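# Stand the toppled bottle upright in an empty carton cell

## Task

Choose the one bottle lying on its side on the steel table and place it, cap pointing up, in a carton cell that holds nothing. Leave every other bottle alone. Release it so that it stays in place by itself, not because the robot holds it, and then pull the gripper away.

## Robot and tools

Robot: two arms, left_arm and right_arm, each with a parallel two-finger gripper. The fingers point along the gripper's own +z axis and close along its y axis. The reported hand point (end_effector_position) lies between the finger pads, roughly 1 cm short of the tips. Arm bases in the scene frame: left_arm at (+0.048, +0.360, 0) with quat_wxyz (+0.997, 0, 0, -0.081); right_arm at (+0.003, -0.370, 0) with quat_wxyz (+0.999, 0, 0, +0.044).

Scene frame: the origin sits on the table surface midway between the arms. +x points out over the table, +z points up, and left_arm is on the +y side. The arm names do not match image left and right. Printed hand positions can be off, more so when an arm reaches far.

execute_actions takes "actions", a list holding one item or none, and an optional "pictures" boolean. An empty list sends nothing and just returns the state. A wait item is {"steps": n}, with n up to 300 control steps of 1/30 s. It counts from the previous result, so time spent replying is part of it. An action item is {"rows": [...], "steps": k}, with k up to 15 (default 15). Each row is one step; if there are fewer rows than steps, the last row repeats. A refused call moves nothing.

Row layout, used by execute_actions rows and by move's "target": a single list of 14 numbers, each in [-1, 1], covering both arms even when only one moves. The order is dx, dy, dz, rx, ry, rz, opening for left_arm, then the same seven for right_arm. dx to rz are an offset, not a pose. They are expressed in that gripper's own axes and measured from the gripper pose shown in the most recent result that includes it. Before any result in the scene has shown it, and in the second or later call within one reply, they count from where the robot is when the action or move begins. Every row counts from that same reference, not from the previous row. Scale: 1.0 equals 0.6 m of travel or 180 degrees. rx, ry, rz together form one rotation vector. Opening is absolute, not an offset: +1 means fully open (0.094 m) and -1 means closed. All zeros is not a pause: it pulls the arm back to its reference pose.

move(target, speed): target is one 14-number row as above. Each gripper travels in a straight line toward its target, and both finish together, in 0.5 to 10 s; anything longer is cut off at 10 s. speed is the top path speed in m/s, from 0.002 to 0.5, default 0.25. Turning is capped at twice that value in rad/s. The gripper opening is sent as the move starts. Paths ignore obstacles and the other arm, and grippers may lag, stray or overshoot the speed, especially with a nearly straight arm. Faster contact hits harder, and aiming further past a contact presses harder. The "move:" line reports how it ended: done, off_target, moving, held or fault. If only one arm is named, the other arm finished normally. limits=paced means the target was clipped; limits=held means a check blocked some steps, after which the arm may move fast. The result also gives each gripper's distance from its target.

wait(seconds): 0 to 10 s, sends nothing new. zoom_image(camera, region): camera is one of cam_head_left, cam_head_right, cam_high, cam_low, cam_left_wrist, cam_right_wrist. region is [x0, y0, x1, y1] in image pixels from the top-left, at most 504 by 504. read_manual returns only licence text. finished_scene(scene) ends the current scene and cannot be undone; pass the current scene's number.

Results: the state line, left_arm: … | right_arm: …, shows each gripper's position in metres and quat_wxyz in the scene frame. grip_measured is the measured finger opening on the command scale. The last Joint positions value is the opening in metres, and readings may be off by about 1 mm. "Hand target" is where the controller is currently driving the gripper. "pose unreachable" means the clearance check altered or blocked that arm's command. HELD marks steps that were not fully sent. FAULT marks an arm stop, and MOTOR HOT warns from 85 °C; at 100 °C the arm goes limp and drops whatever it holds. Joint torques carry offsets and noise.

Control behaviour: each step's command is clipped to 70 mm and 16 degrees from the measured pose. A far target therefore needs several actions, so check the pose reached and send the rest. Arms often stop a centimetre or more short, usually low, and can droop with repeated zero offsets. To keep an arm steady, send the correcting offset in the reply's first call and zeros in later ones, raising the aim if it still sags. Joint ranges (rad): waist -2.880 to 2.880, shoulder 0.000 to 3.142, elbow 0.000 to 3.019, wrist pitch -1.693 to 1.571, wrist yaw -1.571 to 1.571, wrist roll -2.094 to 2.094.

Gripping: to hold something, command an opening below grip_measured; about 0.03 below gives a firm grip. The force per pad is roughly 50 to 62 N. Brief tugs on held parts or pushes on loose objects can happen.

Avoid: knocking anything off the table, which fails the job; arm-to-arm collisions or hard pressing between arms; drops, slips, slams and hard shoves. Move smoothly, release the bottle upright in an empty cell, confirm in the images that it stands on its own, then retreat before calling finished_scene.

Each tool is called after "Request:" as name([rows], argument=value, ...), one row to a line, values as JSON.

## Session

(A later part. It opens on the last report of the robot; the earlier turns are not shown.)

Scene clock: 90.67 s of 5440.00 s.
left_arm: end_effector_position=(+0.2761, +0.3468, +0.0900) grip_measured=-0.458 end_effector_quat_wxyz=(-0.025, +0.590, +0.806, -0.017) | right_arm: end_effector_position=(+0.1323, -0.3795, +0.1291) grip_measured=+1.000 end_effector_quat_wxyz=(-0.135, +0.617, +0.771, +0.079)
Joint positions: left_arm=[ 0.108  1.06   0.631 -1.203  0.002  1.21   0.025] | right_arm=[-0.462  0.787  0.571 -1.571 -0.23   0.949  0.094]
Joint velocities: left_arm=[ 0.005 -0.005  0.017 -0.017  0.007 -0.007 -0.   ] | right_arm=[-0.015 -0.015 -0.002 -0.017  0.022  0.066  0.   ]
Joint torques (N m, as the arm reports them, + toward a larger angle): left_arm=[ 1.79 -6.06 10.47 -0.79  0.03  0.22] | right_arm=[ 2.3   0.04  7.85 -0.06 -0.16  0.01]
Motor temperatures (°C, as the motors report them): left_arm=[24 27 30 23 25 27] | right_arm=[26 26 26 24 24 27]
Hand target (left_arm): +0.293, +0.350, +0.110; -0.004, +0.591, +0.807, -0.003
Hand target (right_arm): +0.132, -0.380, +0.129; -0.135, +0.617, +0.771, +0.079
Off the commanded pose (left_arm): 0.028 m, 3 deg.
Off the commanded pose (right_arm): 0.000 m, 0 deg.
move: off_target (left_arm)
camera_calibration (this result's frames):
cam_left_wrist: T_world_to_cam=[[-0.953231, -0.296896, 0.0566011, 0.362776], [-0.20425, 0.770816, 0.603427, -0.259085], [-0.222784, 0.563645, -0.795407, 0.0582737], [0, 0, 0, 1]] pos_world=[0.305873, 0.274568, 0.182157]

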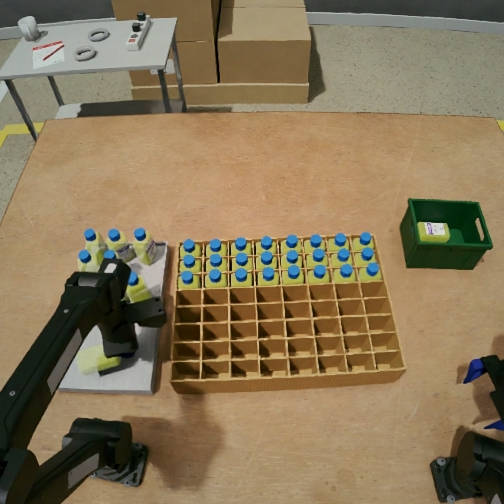

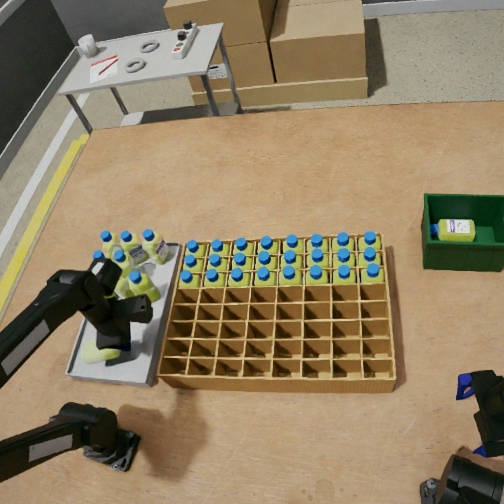

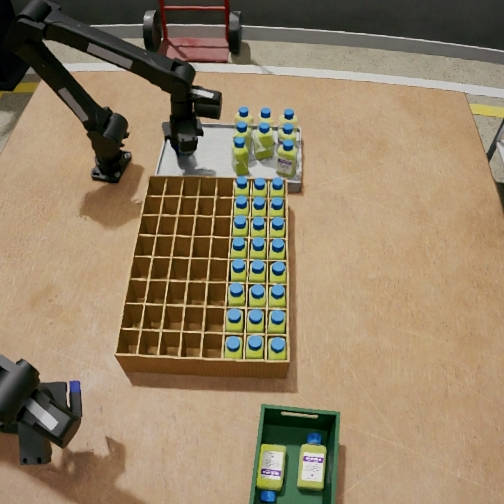

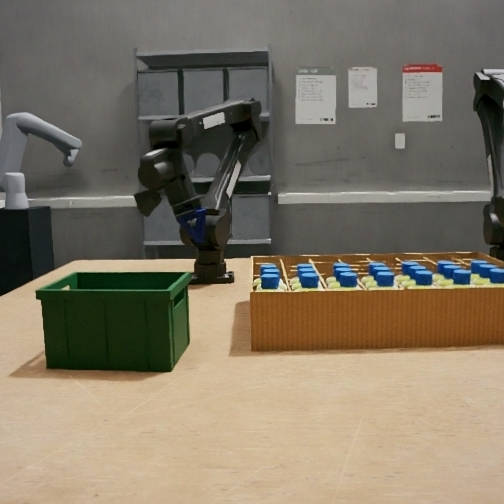

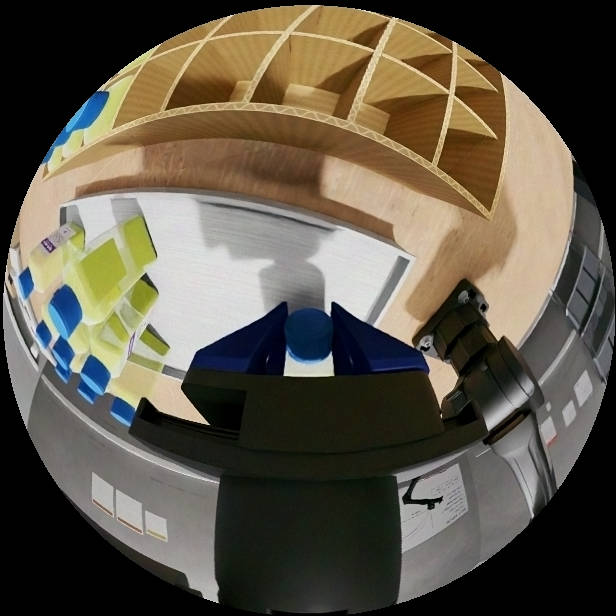

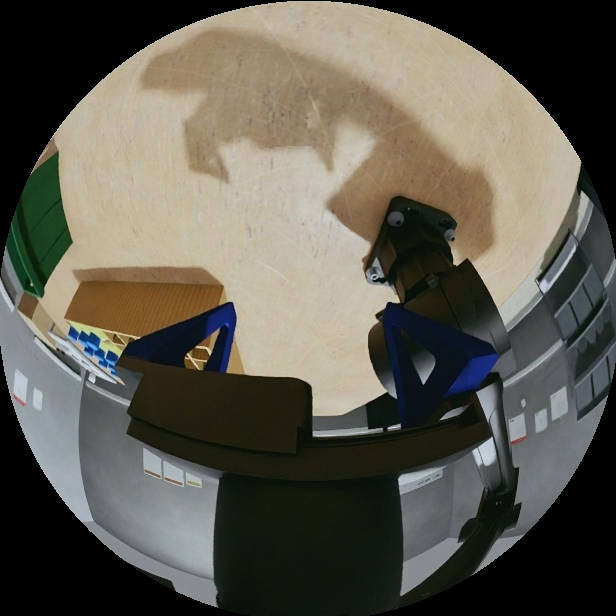

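Request:
move(target=[0,0,0,0,0,0,-0.463,0,0,0,0,0,0,1])

Request:
zoom_image(camera="cam_head_left", region=[40, 290, 200, 420])

Scene clock: 94.23 s of 5440.00 s.
left_arm: end_effector_position=(+0.2761, +0.3468, +0.0900) grip_measured=-0.451 end_effector_quat_wxyz=(-0.025, +0.591, +0.806, -0.017) | right_arm: end_effector_position=(+0.1323, -0.3795, +0.1291) grip_measured=+1.000 end_effector_quat_wxyz=(-0.135, +0.617, +0.771, +0.079)
Joint positions: left_arm=[ 0.108  1.06   0.631 -1.203  0.002  1.211  0.026] | right_arm=[-0.462  0.787  0.571 -1.571 -0.23   0.949  0.094]
Joint velocities: left_arm=[-0.005 -0.005 -0.017 -0.017 -0.081  0.022 -0.   ] | right_arm=[-0.024 -0.015 -0.012 -0.012  0.022 -0.037  0.   ]
Joint torques (N m, as the arm reports them, + toward a larger angle): left_arm=[ 0.71 -4.38  6.79 -0.06  0.15  0.05] | right_arm=[ 2.49  0.19  7.85 -0.16 -0.12 -0.01]
Motor temperatures (°C, as the motors report them): left_arm=[24 27 30 23 25 27] | right_arm=[26 26 26 24 24 27]
Hand target (left_arm): +0.276, +0.347, +0.090; -0.025, +0.591, +0.806, -0.017
Hand target (right_arm): +0.132, -0.380, +0.129; -0.135, +0.617, +0.771, +0.079
Off the commanded pose (left_arm): 0.000 m, 0 deg.
Off the commanded pose (right_arm): 0.000 m, 0 deg.
move: done
camera_calibration (this result's frames):
cam_left_wrist: T_world_to_cam=[[-0.953569, -0.295803, 0.0566235, 0.362488], [-0.203368, 0.77109, 0.603375, -0.259419], [-0.222142, 0.563844, -0.795445, 0.0580307], [0, 0, 0, 1]] pos_world=[0.305791, 0.27454, 0.182162]

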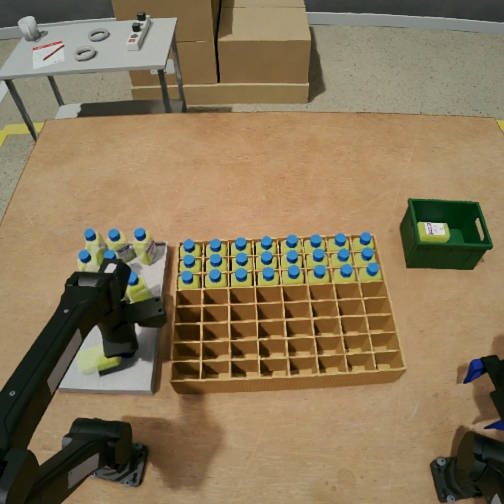

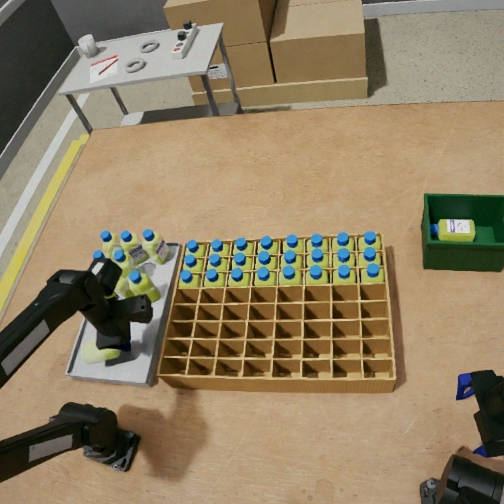

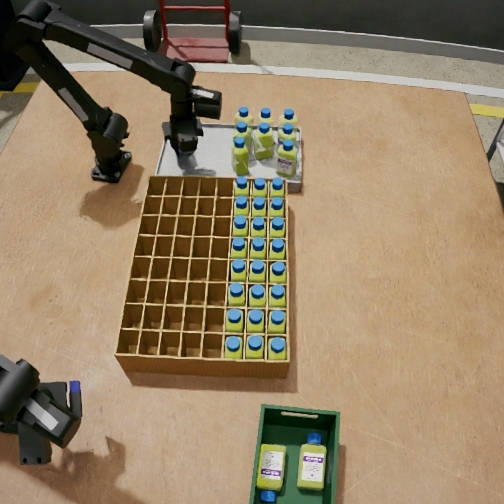

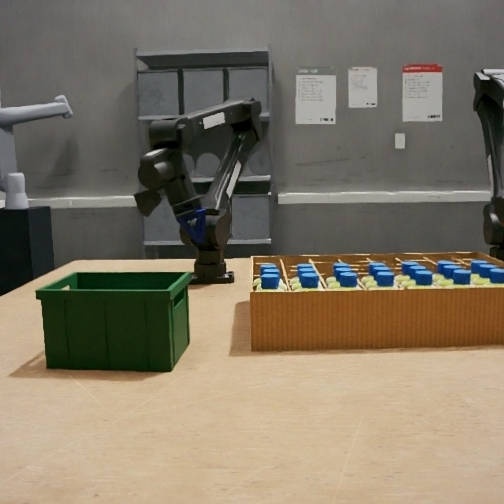

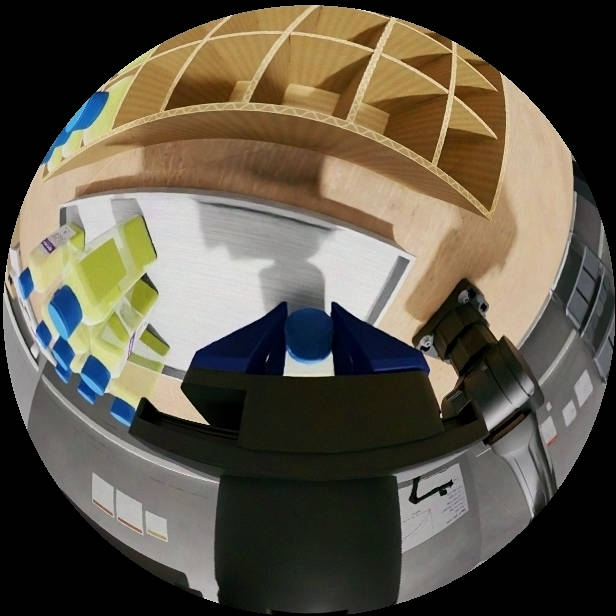

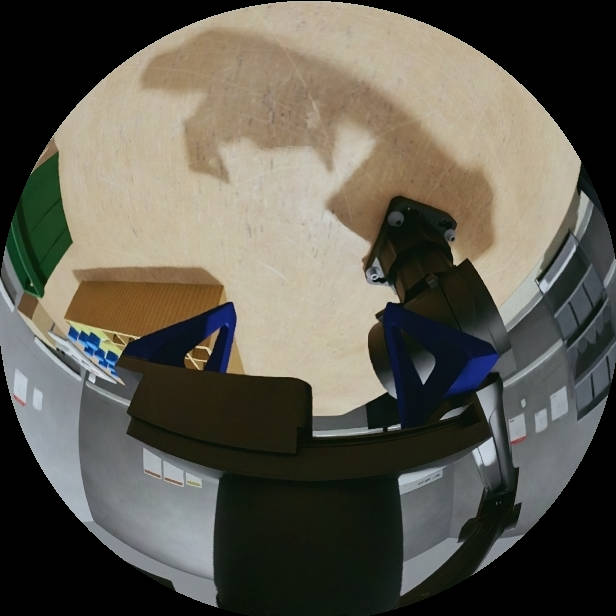

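Region (40, 290, 200, 420) of cam_head_left's 504x504 image, scaled by 3.150, with more detail than that image has; it fills the top 410 rows of this view, and the rest is white.

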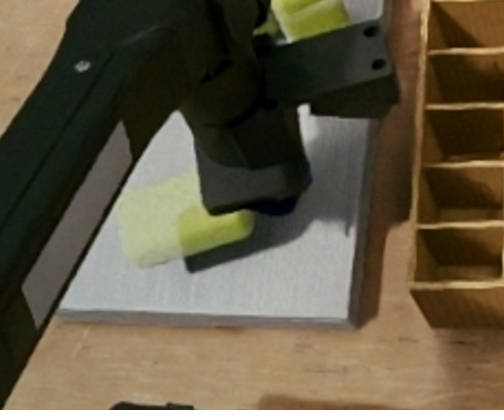

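Request:
move(target=[0,0,0,0,0,0,-0.452,0,0,0,0,0,0,1])

Request:
zoom_image(camera="cam_high", region=[130, 80, 250, 190])

Scene clock: 97.50 s of 5440.00 s.
left_arm: end_effector_position=(+0.2761, +0.3468, +0.0900) grip_measured=-0.443 end_effector_quat_wxyz=(-0.025, +0.591, +0.806, -0.017) | right_arm: end_effector_position=(+0.1323, -0.3795, +0.1291) grip_measured=+1.000 end_effector_quat_wxyz=(-0.135, +0.617, +0.771, +0.079)
Joint positions: left_arm=[ 0.108  1.06   0.631 -1.203  0.002  1.211  0.026] | right_arm=[-0.462  0.787  0.571 -1.571 -0.23   0.949  0.094]
Joint velocities: left_arm=[ 0.005 -0.015 -0.012 -0.002 -0.022 -0.022 -0.001] | right_arm=[ 0.005 -0.005 -0.002  0.007  0.066 -0.007  0.   ]
Joint torques (N m, as the arm reports them, + toward a larger angle): left_arm=[ 0.52 -4.59  6.72 -0.18  0.13  0.07] | right_arm=[ 2.47 -0.11  7.98 -0.16 -0.15 -0.02]
Motor temperatures (°C, as the motors report them): left_arm=[24 27 30 23 25 27] | right_arm=[26 26 26 24 24 27]
Hand target (left_arm): +0.276, +0.347, +0.090; -0.025, +0.591, +0.806, -0.017
Hand target (right_arm): +0.132, -0.380, +0.129; -0.135, +0.617, +0.771, +0.079
Off the commanded pose (left_arm): 0.000 m, 0 deg.
Off the commanded pose (right_arm): 0.000 m, 0 deg.
move: done
camera_calibration (this result's frames):
cam_left_wrist: T_world_to_cam=[[-0.953569, -0.295803, 0.0566235, 0.362488], [-0.203368, 0.77109, 0.603375, -0.259419], [-0.222142, 0.563844, -0.795445, 0.0580307], [0, 0, 0, 1]] pos_world=[0.305791, 0.27454, 0.182162]

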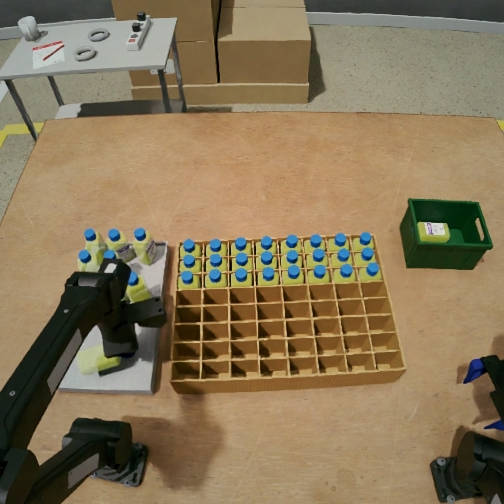

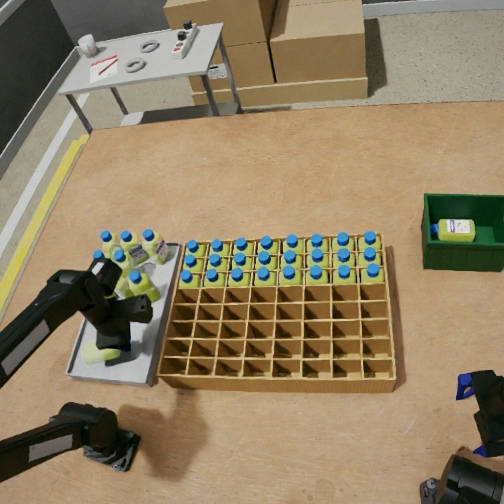

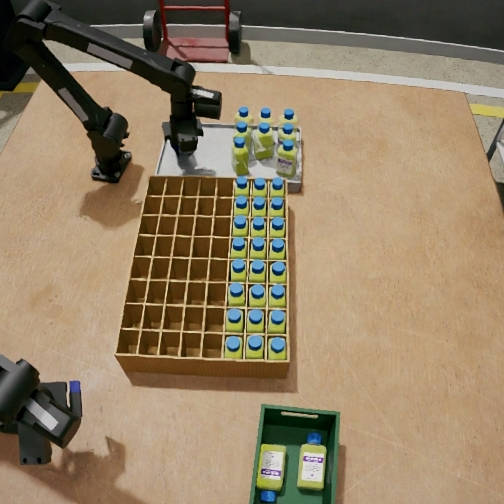

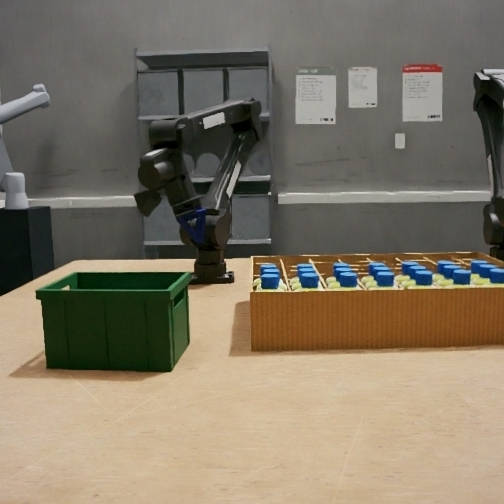

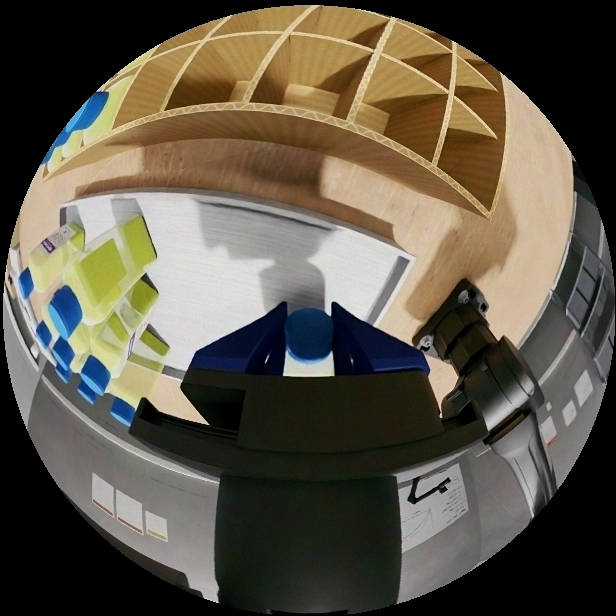

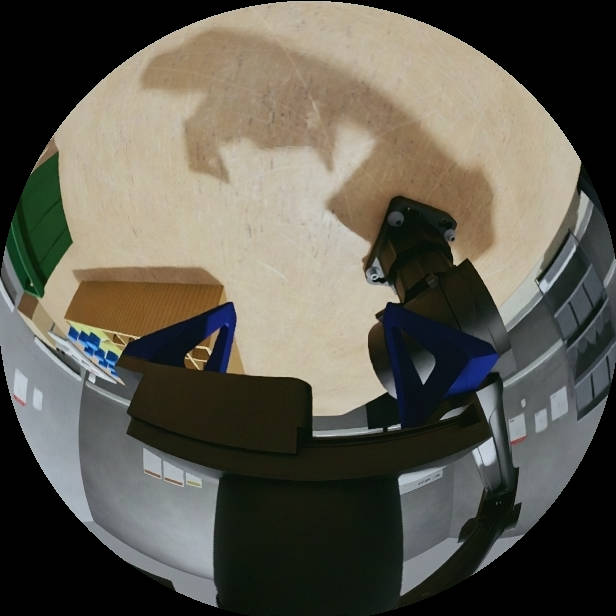

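Region (130, 80, 250, 190) of cam_high's 504x504 image, scaled by 4.200, with more detail than that image has; it fills the top 462 rows of this view, and the rest is white.

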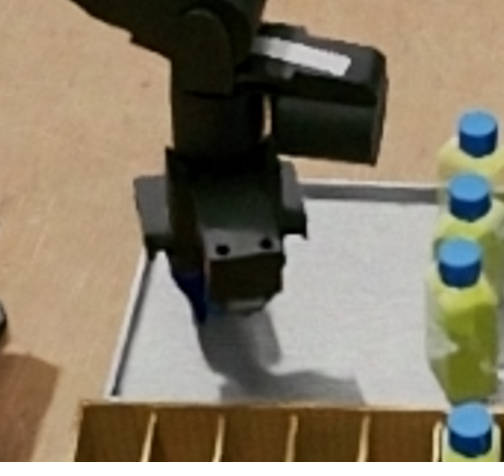

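Request:
move(target=[0,0,0,0,0,0,-0.438,0,0,0,0,0,0,1])

Request:
zoom_image(camera="cam_head_right", region=[40, 290, 200, 420])

Scene clock: 100.17 s of 5440.00 s.
left_arm: end_effector_position=(+0.2761, +0.3467, +0.0900) grip_measured=-0.432 end_effector_quat_wxyz=(-0.025, +0.591, +0.806, -0.017) | right_arm: end_effector_position=(+0.1323, -0.3795, +0.1291) grip_measured=+1.000 end_effector_quat_wxyz=(-0.135, +0.617, +0.771, +0.079)
Joint positions: left_arm=[ 0.108  1.06   0.631 -1.203  0.002  1.211  0.027] | right_arm=[-0.462  0.787  0.571 -1.571 -0.23   0.949  0.094]
Joint velocities: left_arm=[-0.005 -0.005  0.012 -0.007 -0.037  0.037 -0.   ] | right_arm=[-0.024  0.005 -0.022 -0.002  0.007 -0.051  0.   ]
Joint torques (N m, as the arm reports them, + toward a larger angle): left_arm=[ 0.42 -4.29  6.76 -0.24  0.13  0.07] | right_arm=[ 2.16  0.16  7.86 -0.16 -0.15 -0.02]
Motor temperatures (°C, as the motors report them): left_arm=[24 27 30 23 25 27] | right_arm=[26 26 26 24 24 27]
Hand target (left_arm): +0.276, +0.347, +0.090; -0.025, +0.591, +0.806, -0.017
Hand target (right_arm): +0.132, -0.380, +0.129; -0.135, +0.617, +0.771, +0.079
Off the commanded pose (left_arm): 0.000 m, 0 deg.
Off the commanded pose (right_arm): 0.000 m, 0 deg.
move: done
camera_calibration (this result's frames):
cam_left_wrist: T_world_to_cam=[[-0.953553, -0.295803, 0.0568876, 0.362415], [-0.203379, 0.77154, 0.602796, -0.25942], [-0.2222, 0.563229, -0.795864, 0.0583704], [0, 0, 0, 1]] pos_world=[0.305791, 0.274481, 0.182216]

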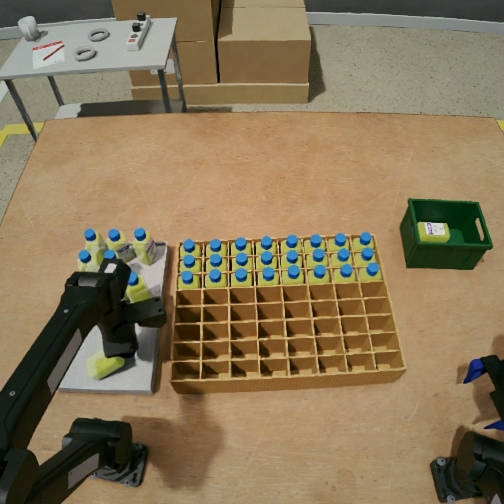

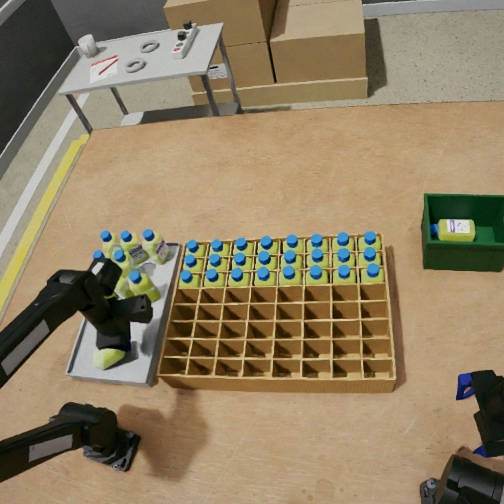

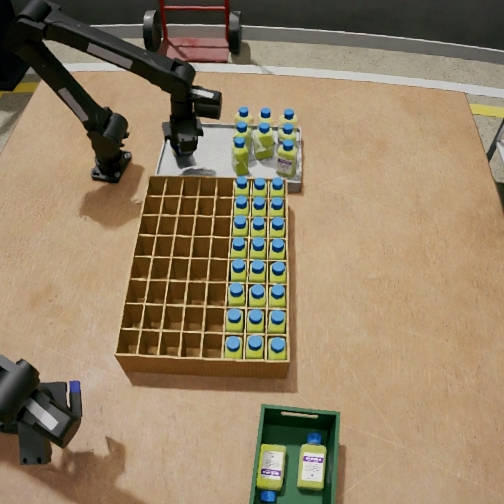

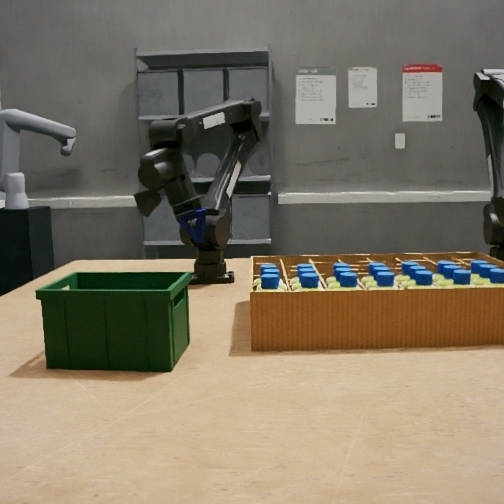

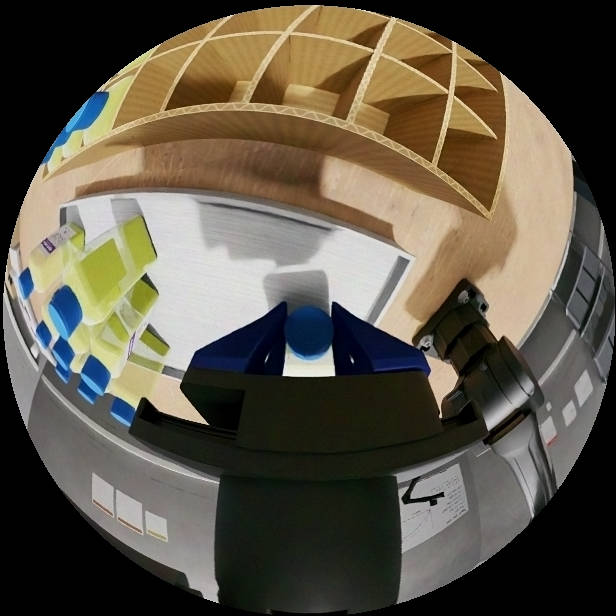

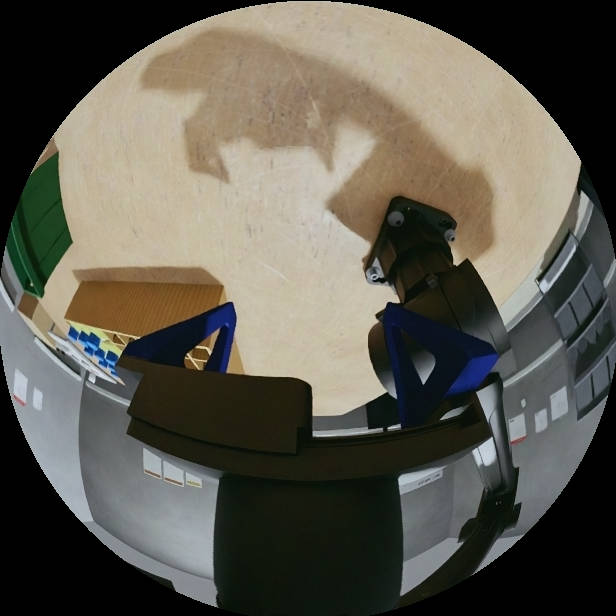

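Region (40, 290, 200, 420) of cam_head_right's 504x504 image, scaled by 3.150, with more detail than that image has; it fills the top 410 rows of this view, and the rest is white.

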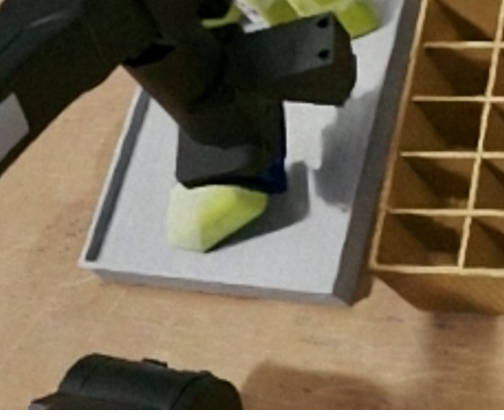

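Request:
move(target=[0.05,0.03,-0.085,0,0,0,-0.44,0,0,0,0,0,0,1], speed=0.04)

Request:
zoom_image(camera="cam_head_right", region=[40, 290, 200, 420])

Scene clock: 104.47 s of 5440.00 s.
left_arm: end_effector_position=(+0.2708, +0.3756, +0.1187) grip_measured=-0.432 end_effector_quat_wxyz=(-0.045, +0.590, +0.806, -0.035) | right_arm: end_effector_position=(+0.1323, -0.3795, +0.1291) grip_measured=+1.000 end_effector_quat_wxyz=(-0.135, +0.617, +0.771, +0.079)
Joint positions: left_arm=[ 0.232  1.049  0.702 -1.338 -0.004  1.333  0.027] | right_arm=[-0.462  0.787  0.571 -1.571 -0.23   0.949  0.094]
Joint velocities: left_arm=[-0.005  0.005  0.002 -0.012  0.051  0.037  0.001] | right_arm=[ 0.005  0.005  0.002  0.002  0.051 -0.051  0.   ]
Joint torques (N m, as the arm reports them, + toward a larger angle): left_arm=[ 1.46 -6.38 10.91 -0.75 -0.09  0.17] | right_arm=[ 2.39 -0.25  7.89 -0.19 -0.17 -0.01]
Motor temperatures (°C, as the motors report them): left_arm=[24 27 30 23 25 27] | right_arm=[26 26 26 24 24 27]
Hand target (left_arm): +0.285, +0.381, +0.140; -0.026, +0.591, +0.806, -0.017
Hand target (right_arm): +0.132, -0.380, +0.129; -0.135, +0.617, +0.771, +0.079
Off the commanded pose (left_arm): 0.028 m, 3 deg.
Off the commanded pose (right_arm): 0.000 m, 0 deg.
move: off_target (left_arm)
camera_calibration (this result's frames):
cam_left_wrist: T_world_to_cam=[[-0.948549, -0.297096, 0.109494, 0.35718], [-0.172196, 0.774232, 0.609027, -0.31036], [-0.265713, 0.558837, -0.785555, 0.0759263], [0, 0, 0, 1]] pos_world=[0.305535, 0.303976, 0.209552]

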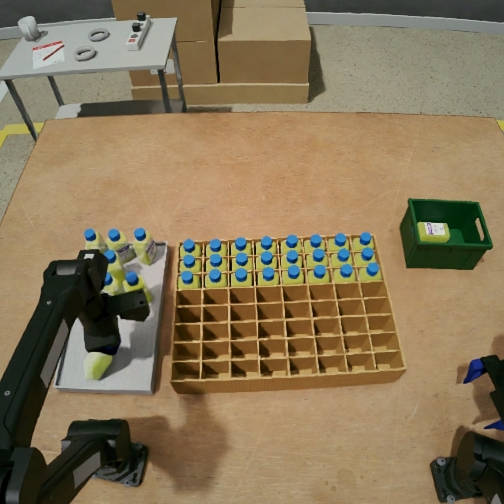

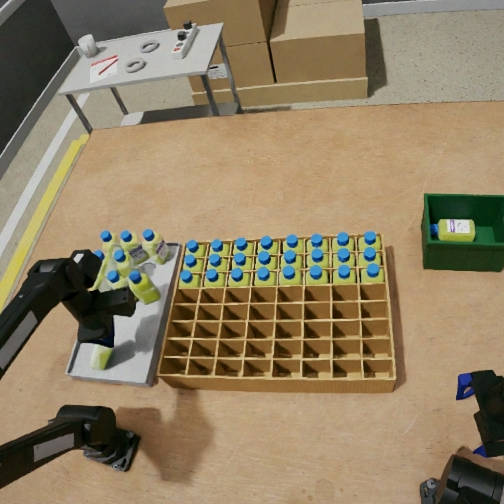

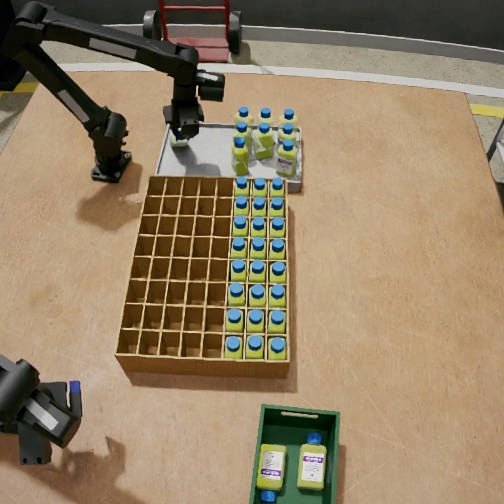

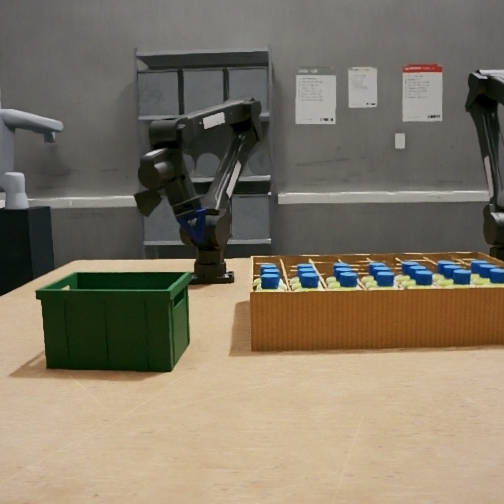

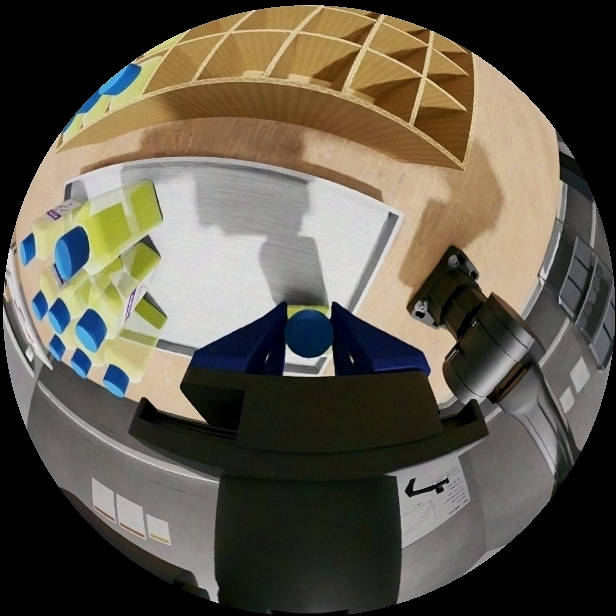

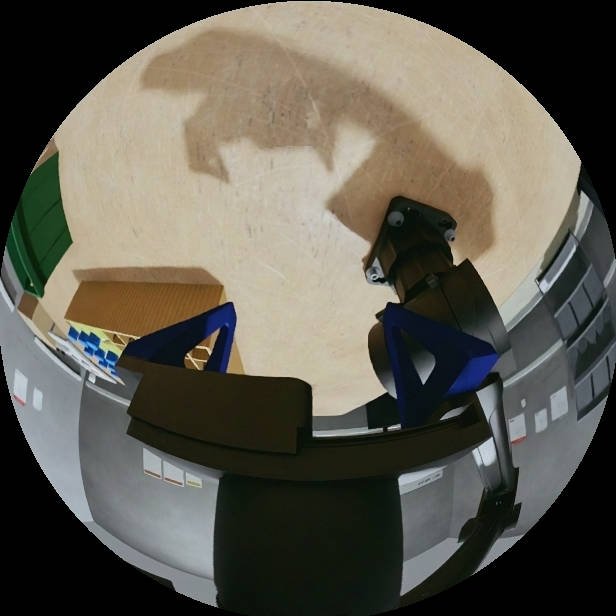

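Region (40, 290, 200, 420) of cam_head_right's 504x504 image, scaled by 3.150, with more detail than that image has; it fills the top 410 rows of this view, and the rest is white.

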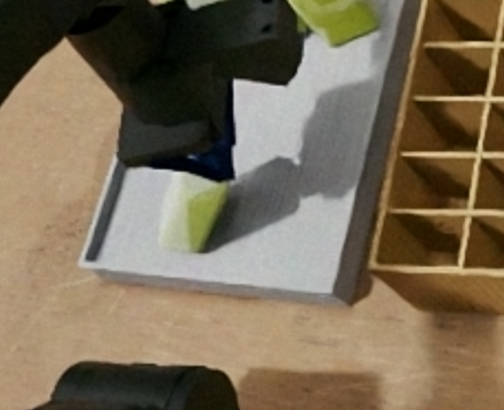

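Request:
move(target=[0.04,-0.01,-0.012,-0.035,-0.01,0,-0.44,0,0,0,0,0,0,1], speed=0.04)

Request:
zoom_image(camera="cam_head_right", region=[40, 290, 200, 420])

Request:
zoom_image(camera="cam_high", region=[130, 80, 250, 190])

Scene clock: 111.13 s of 5440.00 s.
left_arm: end_effector_position=(+0.2543, +0.3932, +0.1236) grip_measured=-0.432 end_effector_quat_wxyz=(-0.012, +0.589, +0.808, -0.010) | right_arm: end_effector_position=(+0.1323, -0.3795, +0.1291) grip_measured=+1.000 end_effector_quat_wxyz=(-0.135, +0.617, +0.771, +0.079)
Joint positions: left_arm=[ 0.321  0.928  0.649 -1.323 -0.004  1.42   0.027] | right_arm=[-0.462  0.787  0.571 -1.571 -0.23   0.949  0.094]
Joint velocities: left_arm=[-0.005 -0.015  0.012 -0.012 -0.051  0.051  0.001] | right_arm=[ 0.015 -0.005  0.012 -0.002 -0.007 -0.022  0.   ]
Joint torques (N m, as the arm reports them, + toward a larger angle): left_arm=[ 1.73 -4.33  7.38  0.36  0.24  0.14] | right_arm=[ 2.52  0.26  7.89 -0.18 -0.16  0.  ]
Motor temperatures (°C, as the motors report them): left_arm=[24 27 30 23 25 27] | right_arm=[26 26 26 24 24 27]
Hand target (left_arm): +0.258, +0.396, +0.127; -0.001, +0.590, +0.807, +0.000
Hand target (right_arm): +0.132, -0.380, +0.129; -0.135, +0.617, +0.771, +0.079
Off the commanded pose (left_arm): 0.007 m, 2 deg.
Off the commanded pose (right_arm): 0.000 m, 0 deg.
After step 90, 2.00 s passed at rest.
move: done
camera_calibration (this result's frames):
cam_left_wrist: T_world_to_cam=[[-0.953374, -0.300372, 0.0292377, 0.358632], [-0.224853, 0.771597, 0.595045, -0.313614], [-0.201295, 0.560726, -0.80316, 0.0507034], [0, 0, 0, 1]] pos_world=[0.281599, 0.321276, 0.216852]

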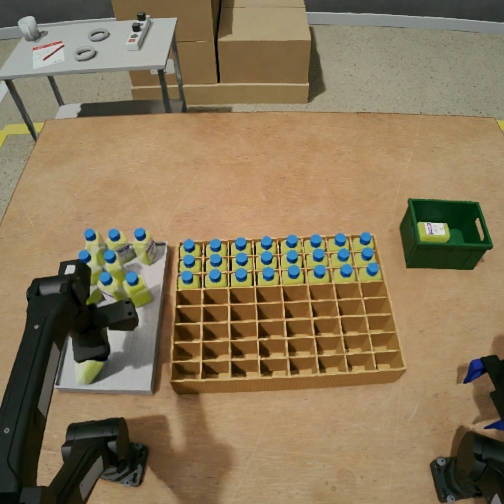

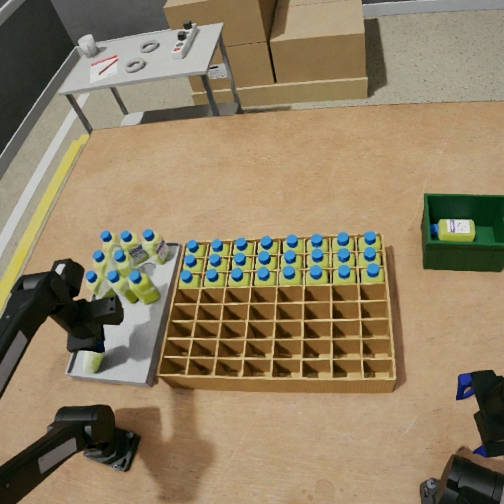

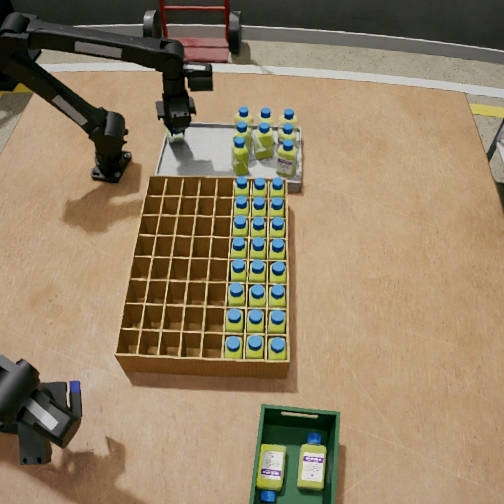

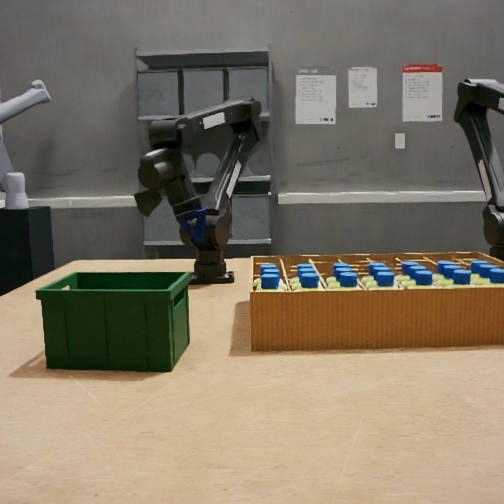

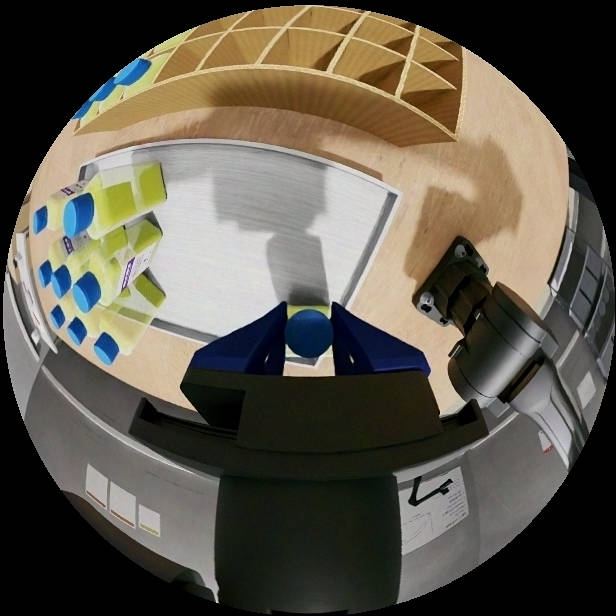

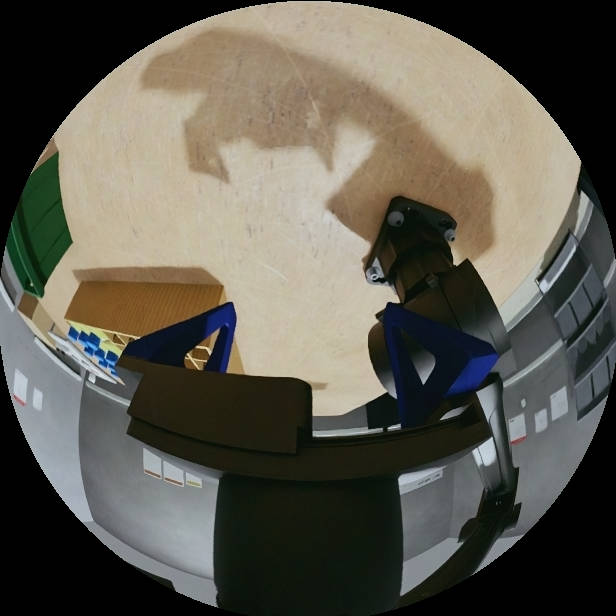

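Region (40, 290, 200, 420) of cam_head_right's 504x504 image, scaled by 3.150, with more detail than that image has; it fills the top 410 rows of this view, and the rest is white.

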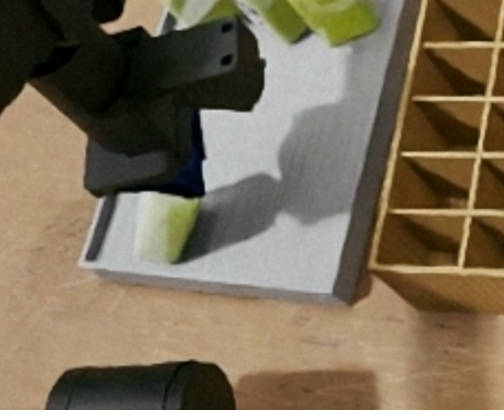

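Region (130, 80, 250, 190) of cam_high's 504x504 image, scaled by 4.200, with more detail than that image has; it fills the top 462 rows of this view, and the rest is white.

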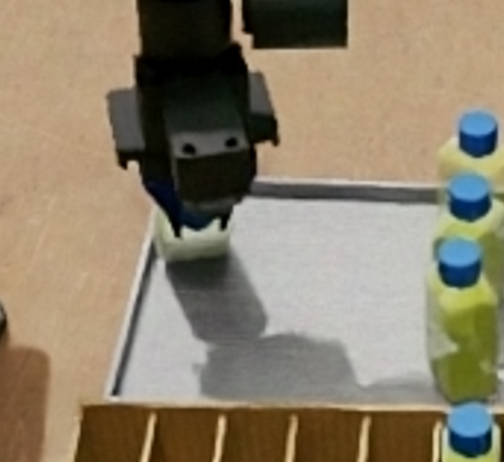

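Request:
move(target=[-0.05,0.08,-0.17,0,0,0,-0.5,0,0,0,0,0,0,1], speed=0.1)

Request:
zoom_image(camera="cam_high", region=[120, 50, 260, 190])

Request:
zoom_image(camera="cam_head_right", region=[40, 250, 200, 400])

Scene clock: 120.93 s of 5440.00 s.
left_arm: end_effector_position=(+0.2988, +0.3837, +0.2076) grip_measured=-0.468 end_effector_quat_wxyz=(-0.022, +0.589, +0.807, -0.018) | right_arm: end_effector_position=(+0.1323, -0.3795, +0.1291) grip_measured=+1.000 end_effector_quat_wxyz=(-0.135, +0.617, +0.771, +0.079)
Joint positions: left_arm=[ 0.257  1.031  0.933 -1.529 -0.002  1.357  0.025] | right_arm=[-0.462  0.787  0.571 -1.571 -0.23   0.949  0.094]
Joint velocities: left_arm=[-0.015 -0.005  0.012 -0.032 -0.081 -0.007 -0.001] | right_arm=[ 0.015  0.005 -0.007 -0.002 -0.051  0.095  0.   ]
Joint torques (N m, as the arm reports them, + toward a larger angle): left_arm=[-0.15 -4.33 11.35 -0.69  0.21 -0.01] | right_arm=[ 2.46  0.14  7.92 -0.2  -0.15  0.  ]
Motor temperatures (°C, as the motors report them): left_arm=[24 27 30 23 25 27] | right_arm=[26 26 26 24 24 27]
Hand target (left_arm): +0.310, +0.381, +0.224; -0.011, +0.589, +0.808, -0.010
Hand target (right_arm): +0.132, -0.380, +0.129; -0.135, +0.617, +0.771, +0.079
Off the commanded pose (left_arm): 0.022 m, 1 deg.
Off the commanded pose (right_arm): 0.000 m, 0 deg.
After step 90, 5.27 s passed at rest.
move: off_target (left_arm)
camera_calibration (this result's frames):
cam_left_wrist: T_world_to_cam=[[-0.952652, -0.299208, 0.054121, 0.389868], [-0.208949, 0.773507, 0.598354, -0.352428], [-0.220895, 0.558714, -0.799402, 0.138249], [0, 0, 0, 1]] pos_world=[0.328307, 0.312015, 0.300293]

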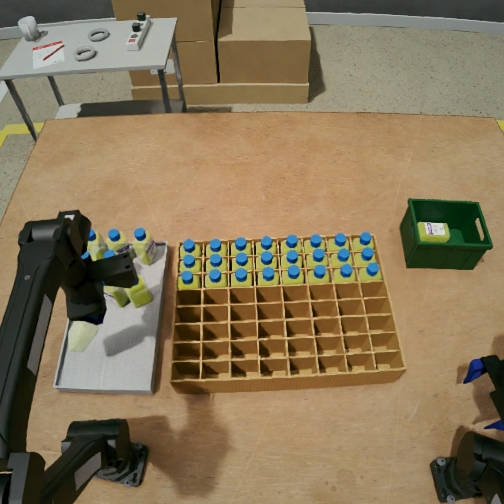

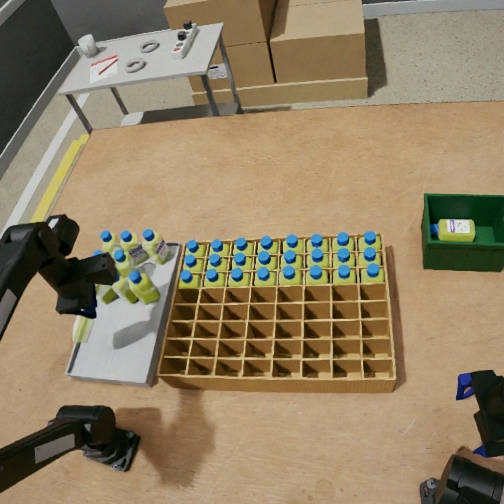

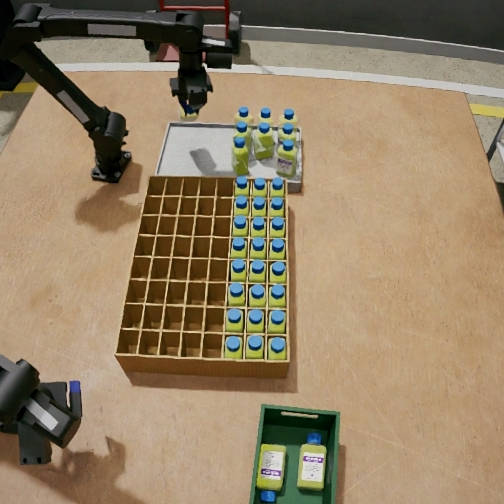

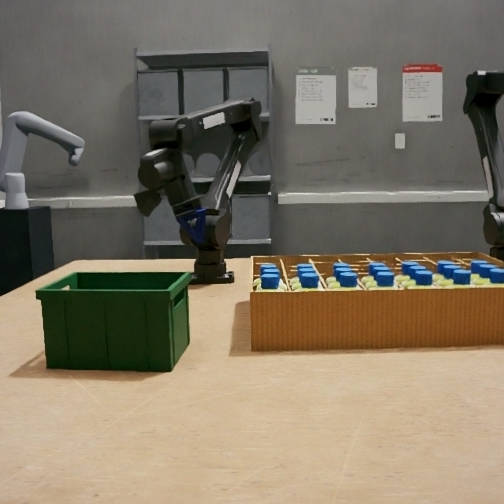

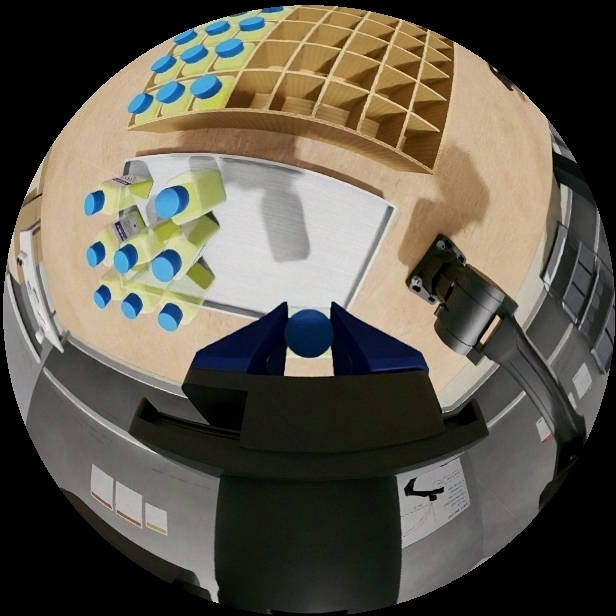

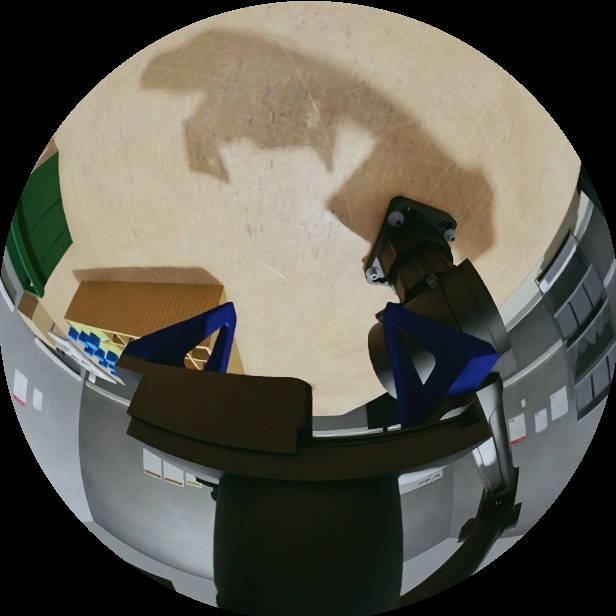

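Region (120, 50, 260, 190) of cam_high's 504x504 image, scaled by 3.600, with more detail than that image has.

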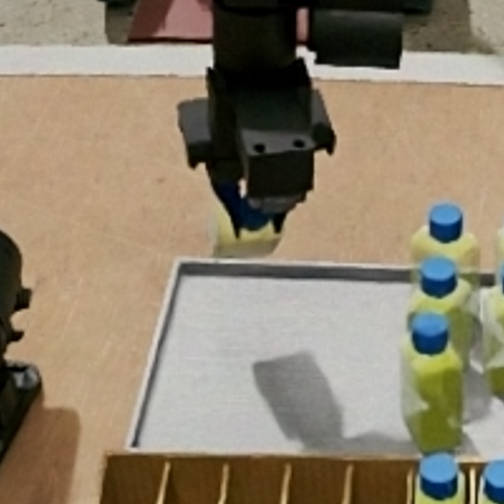

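Region (40, 250, 200, 400) of cam_head_right's 504x504 image, scaled by 3.150, with more detail than that image has; it fills the top 472 rows of this view, and the rest is white.

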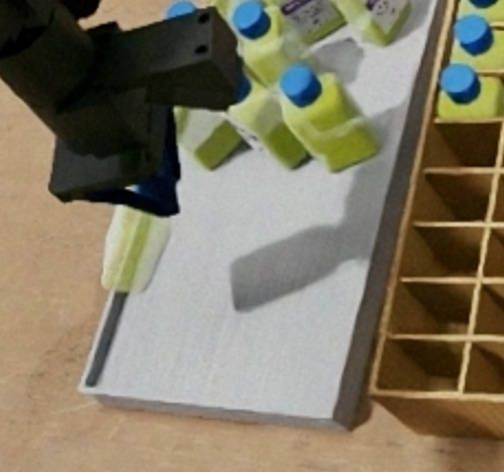

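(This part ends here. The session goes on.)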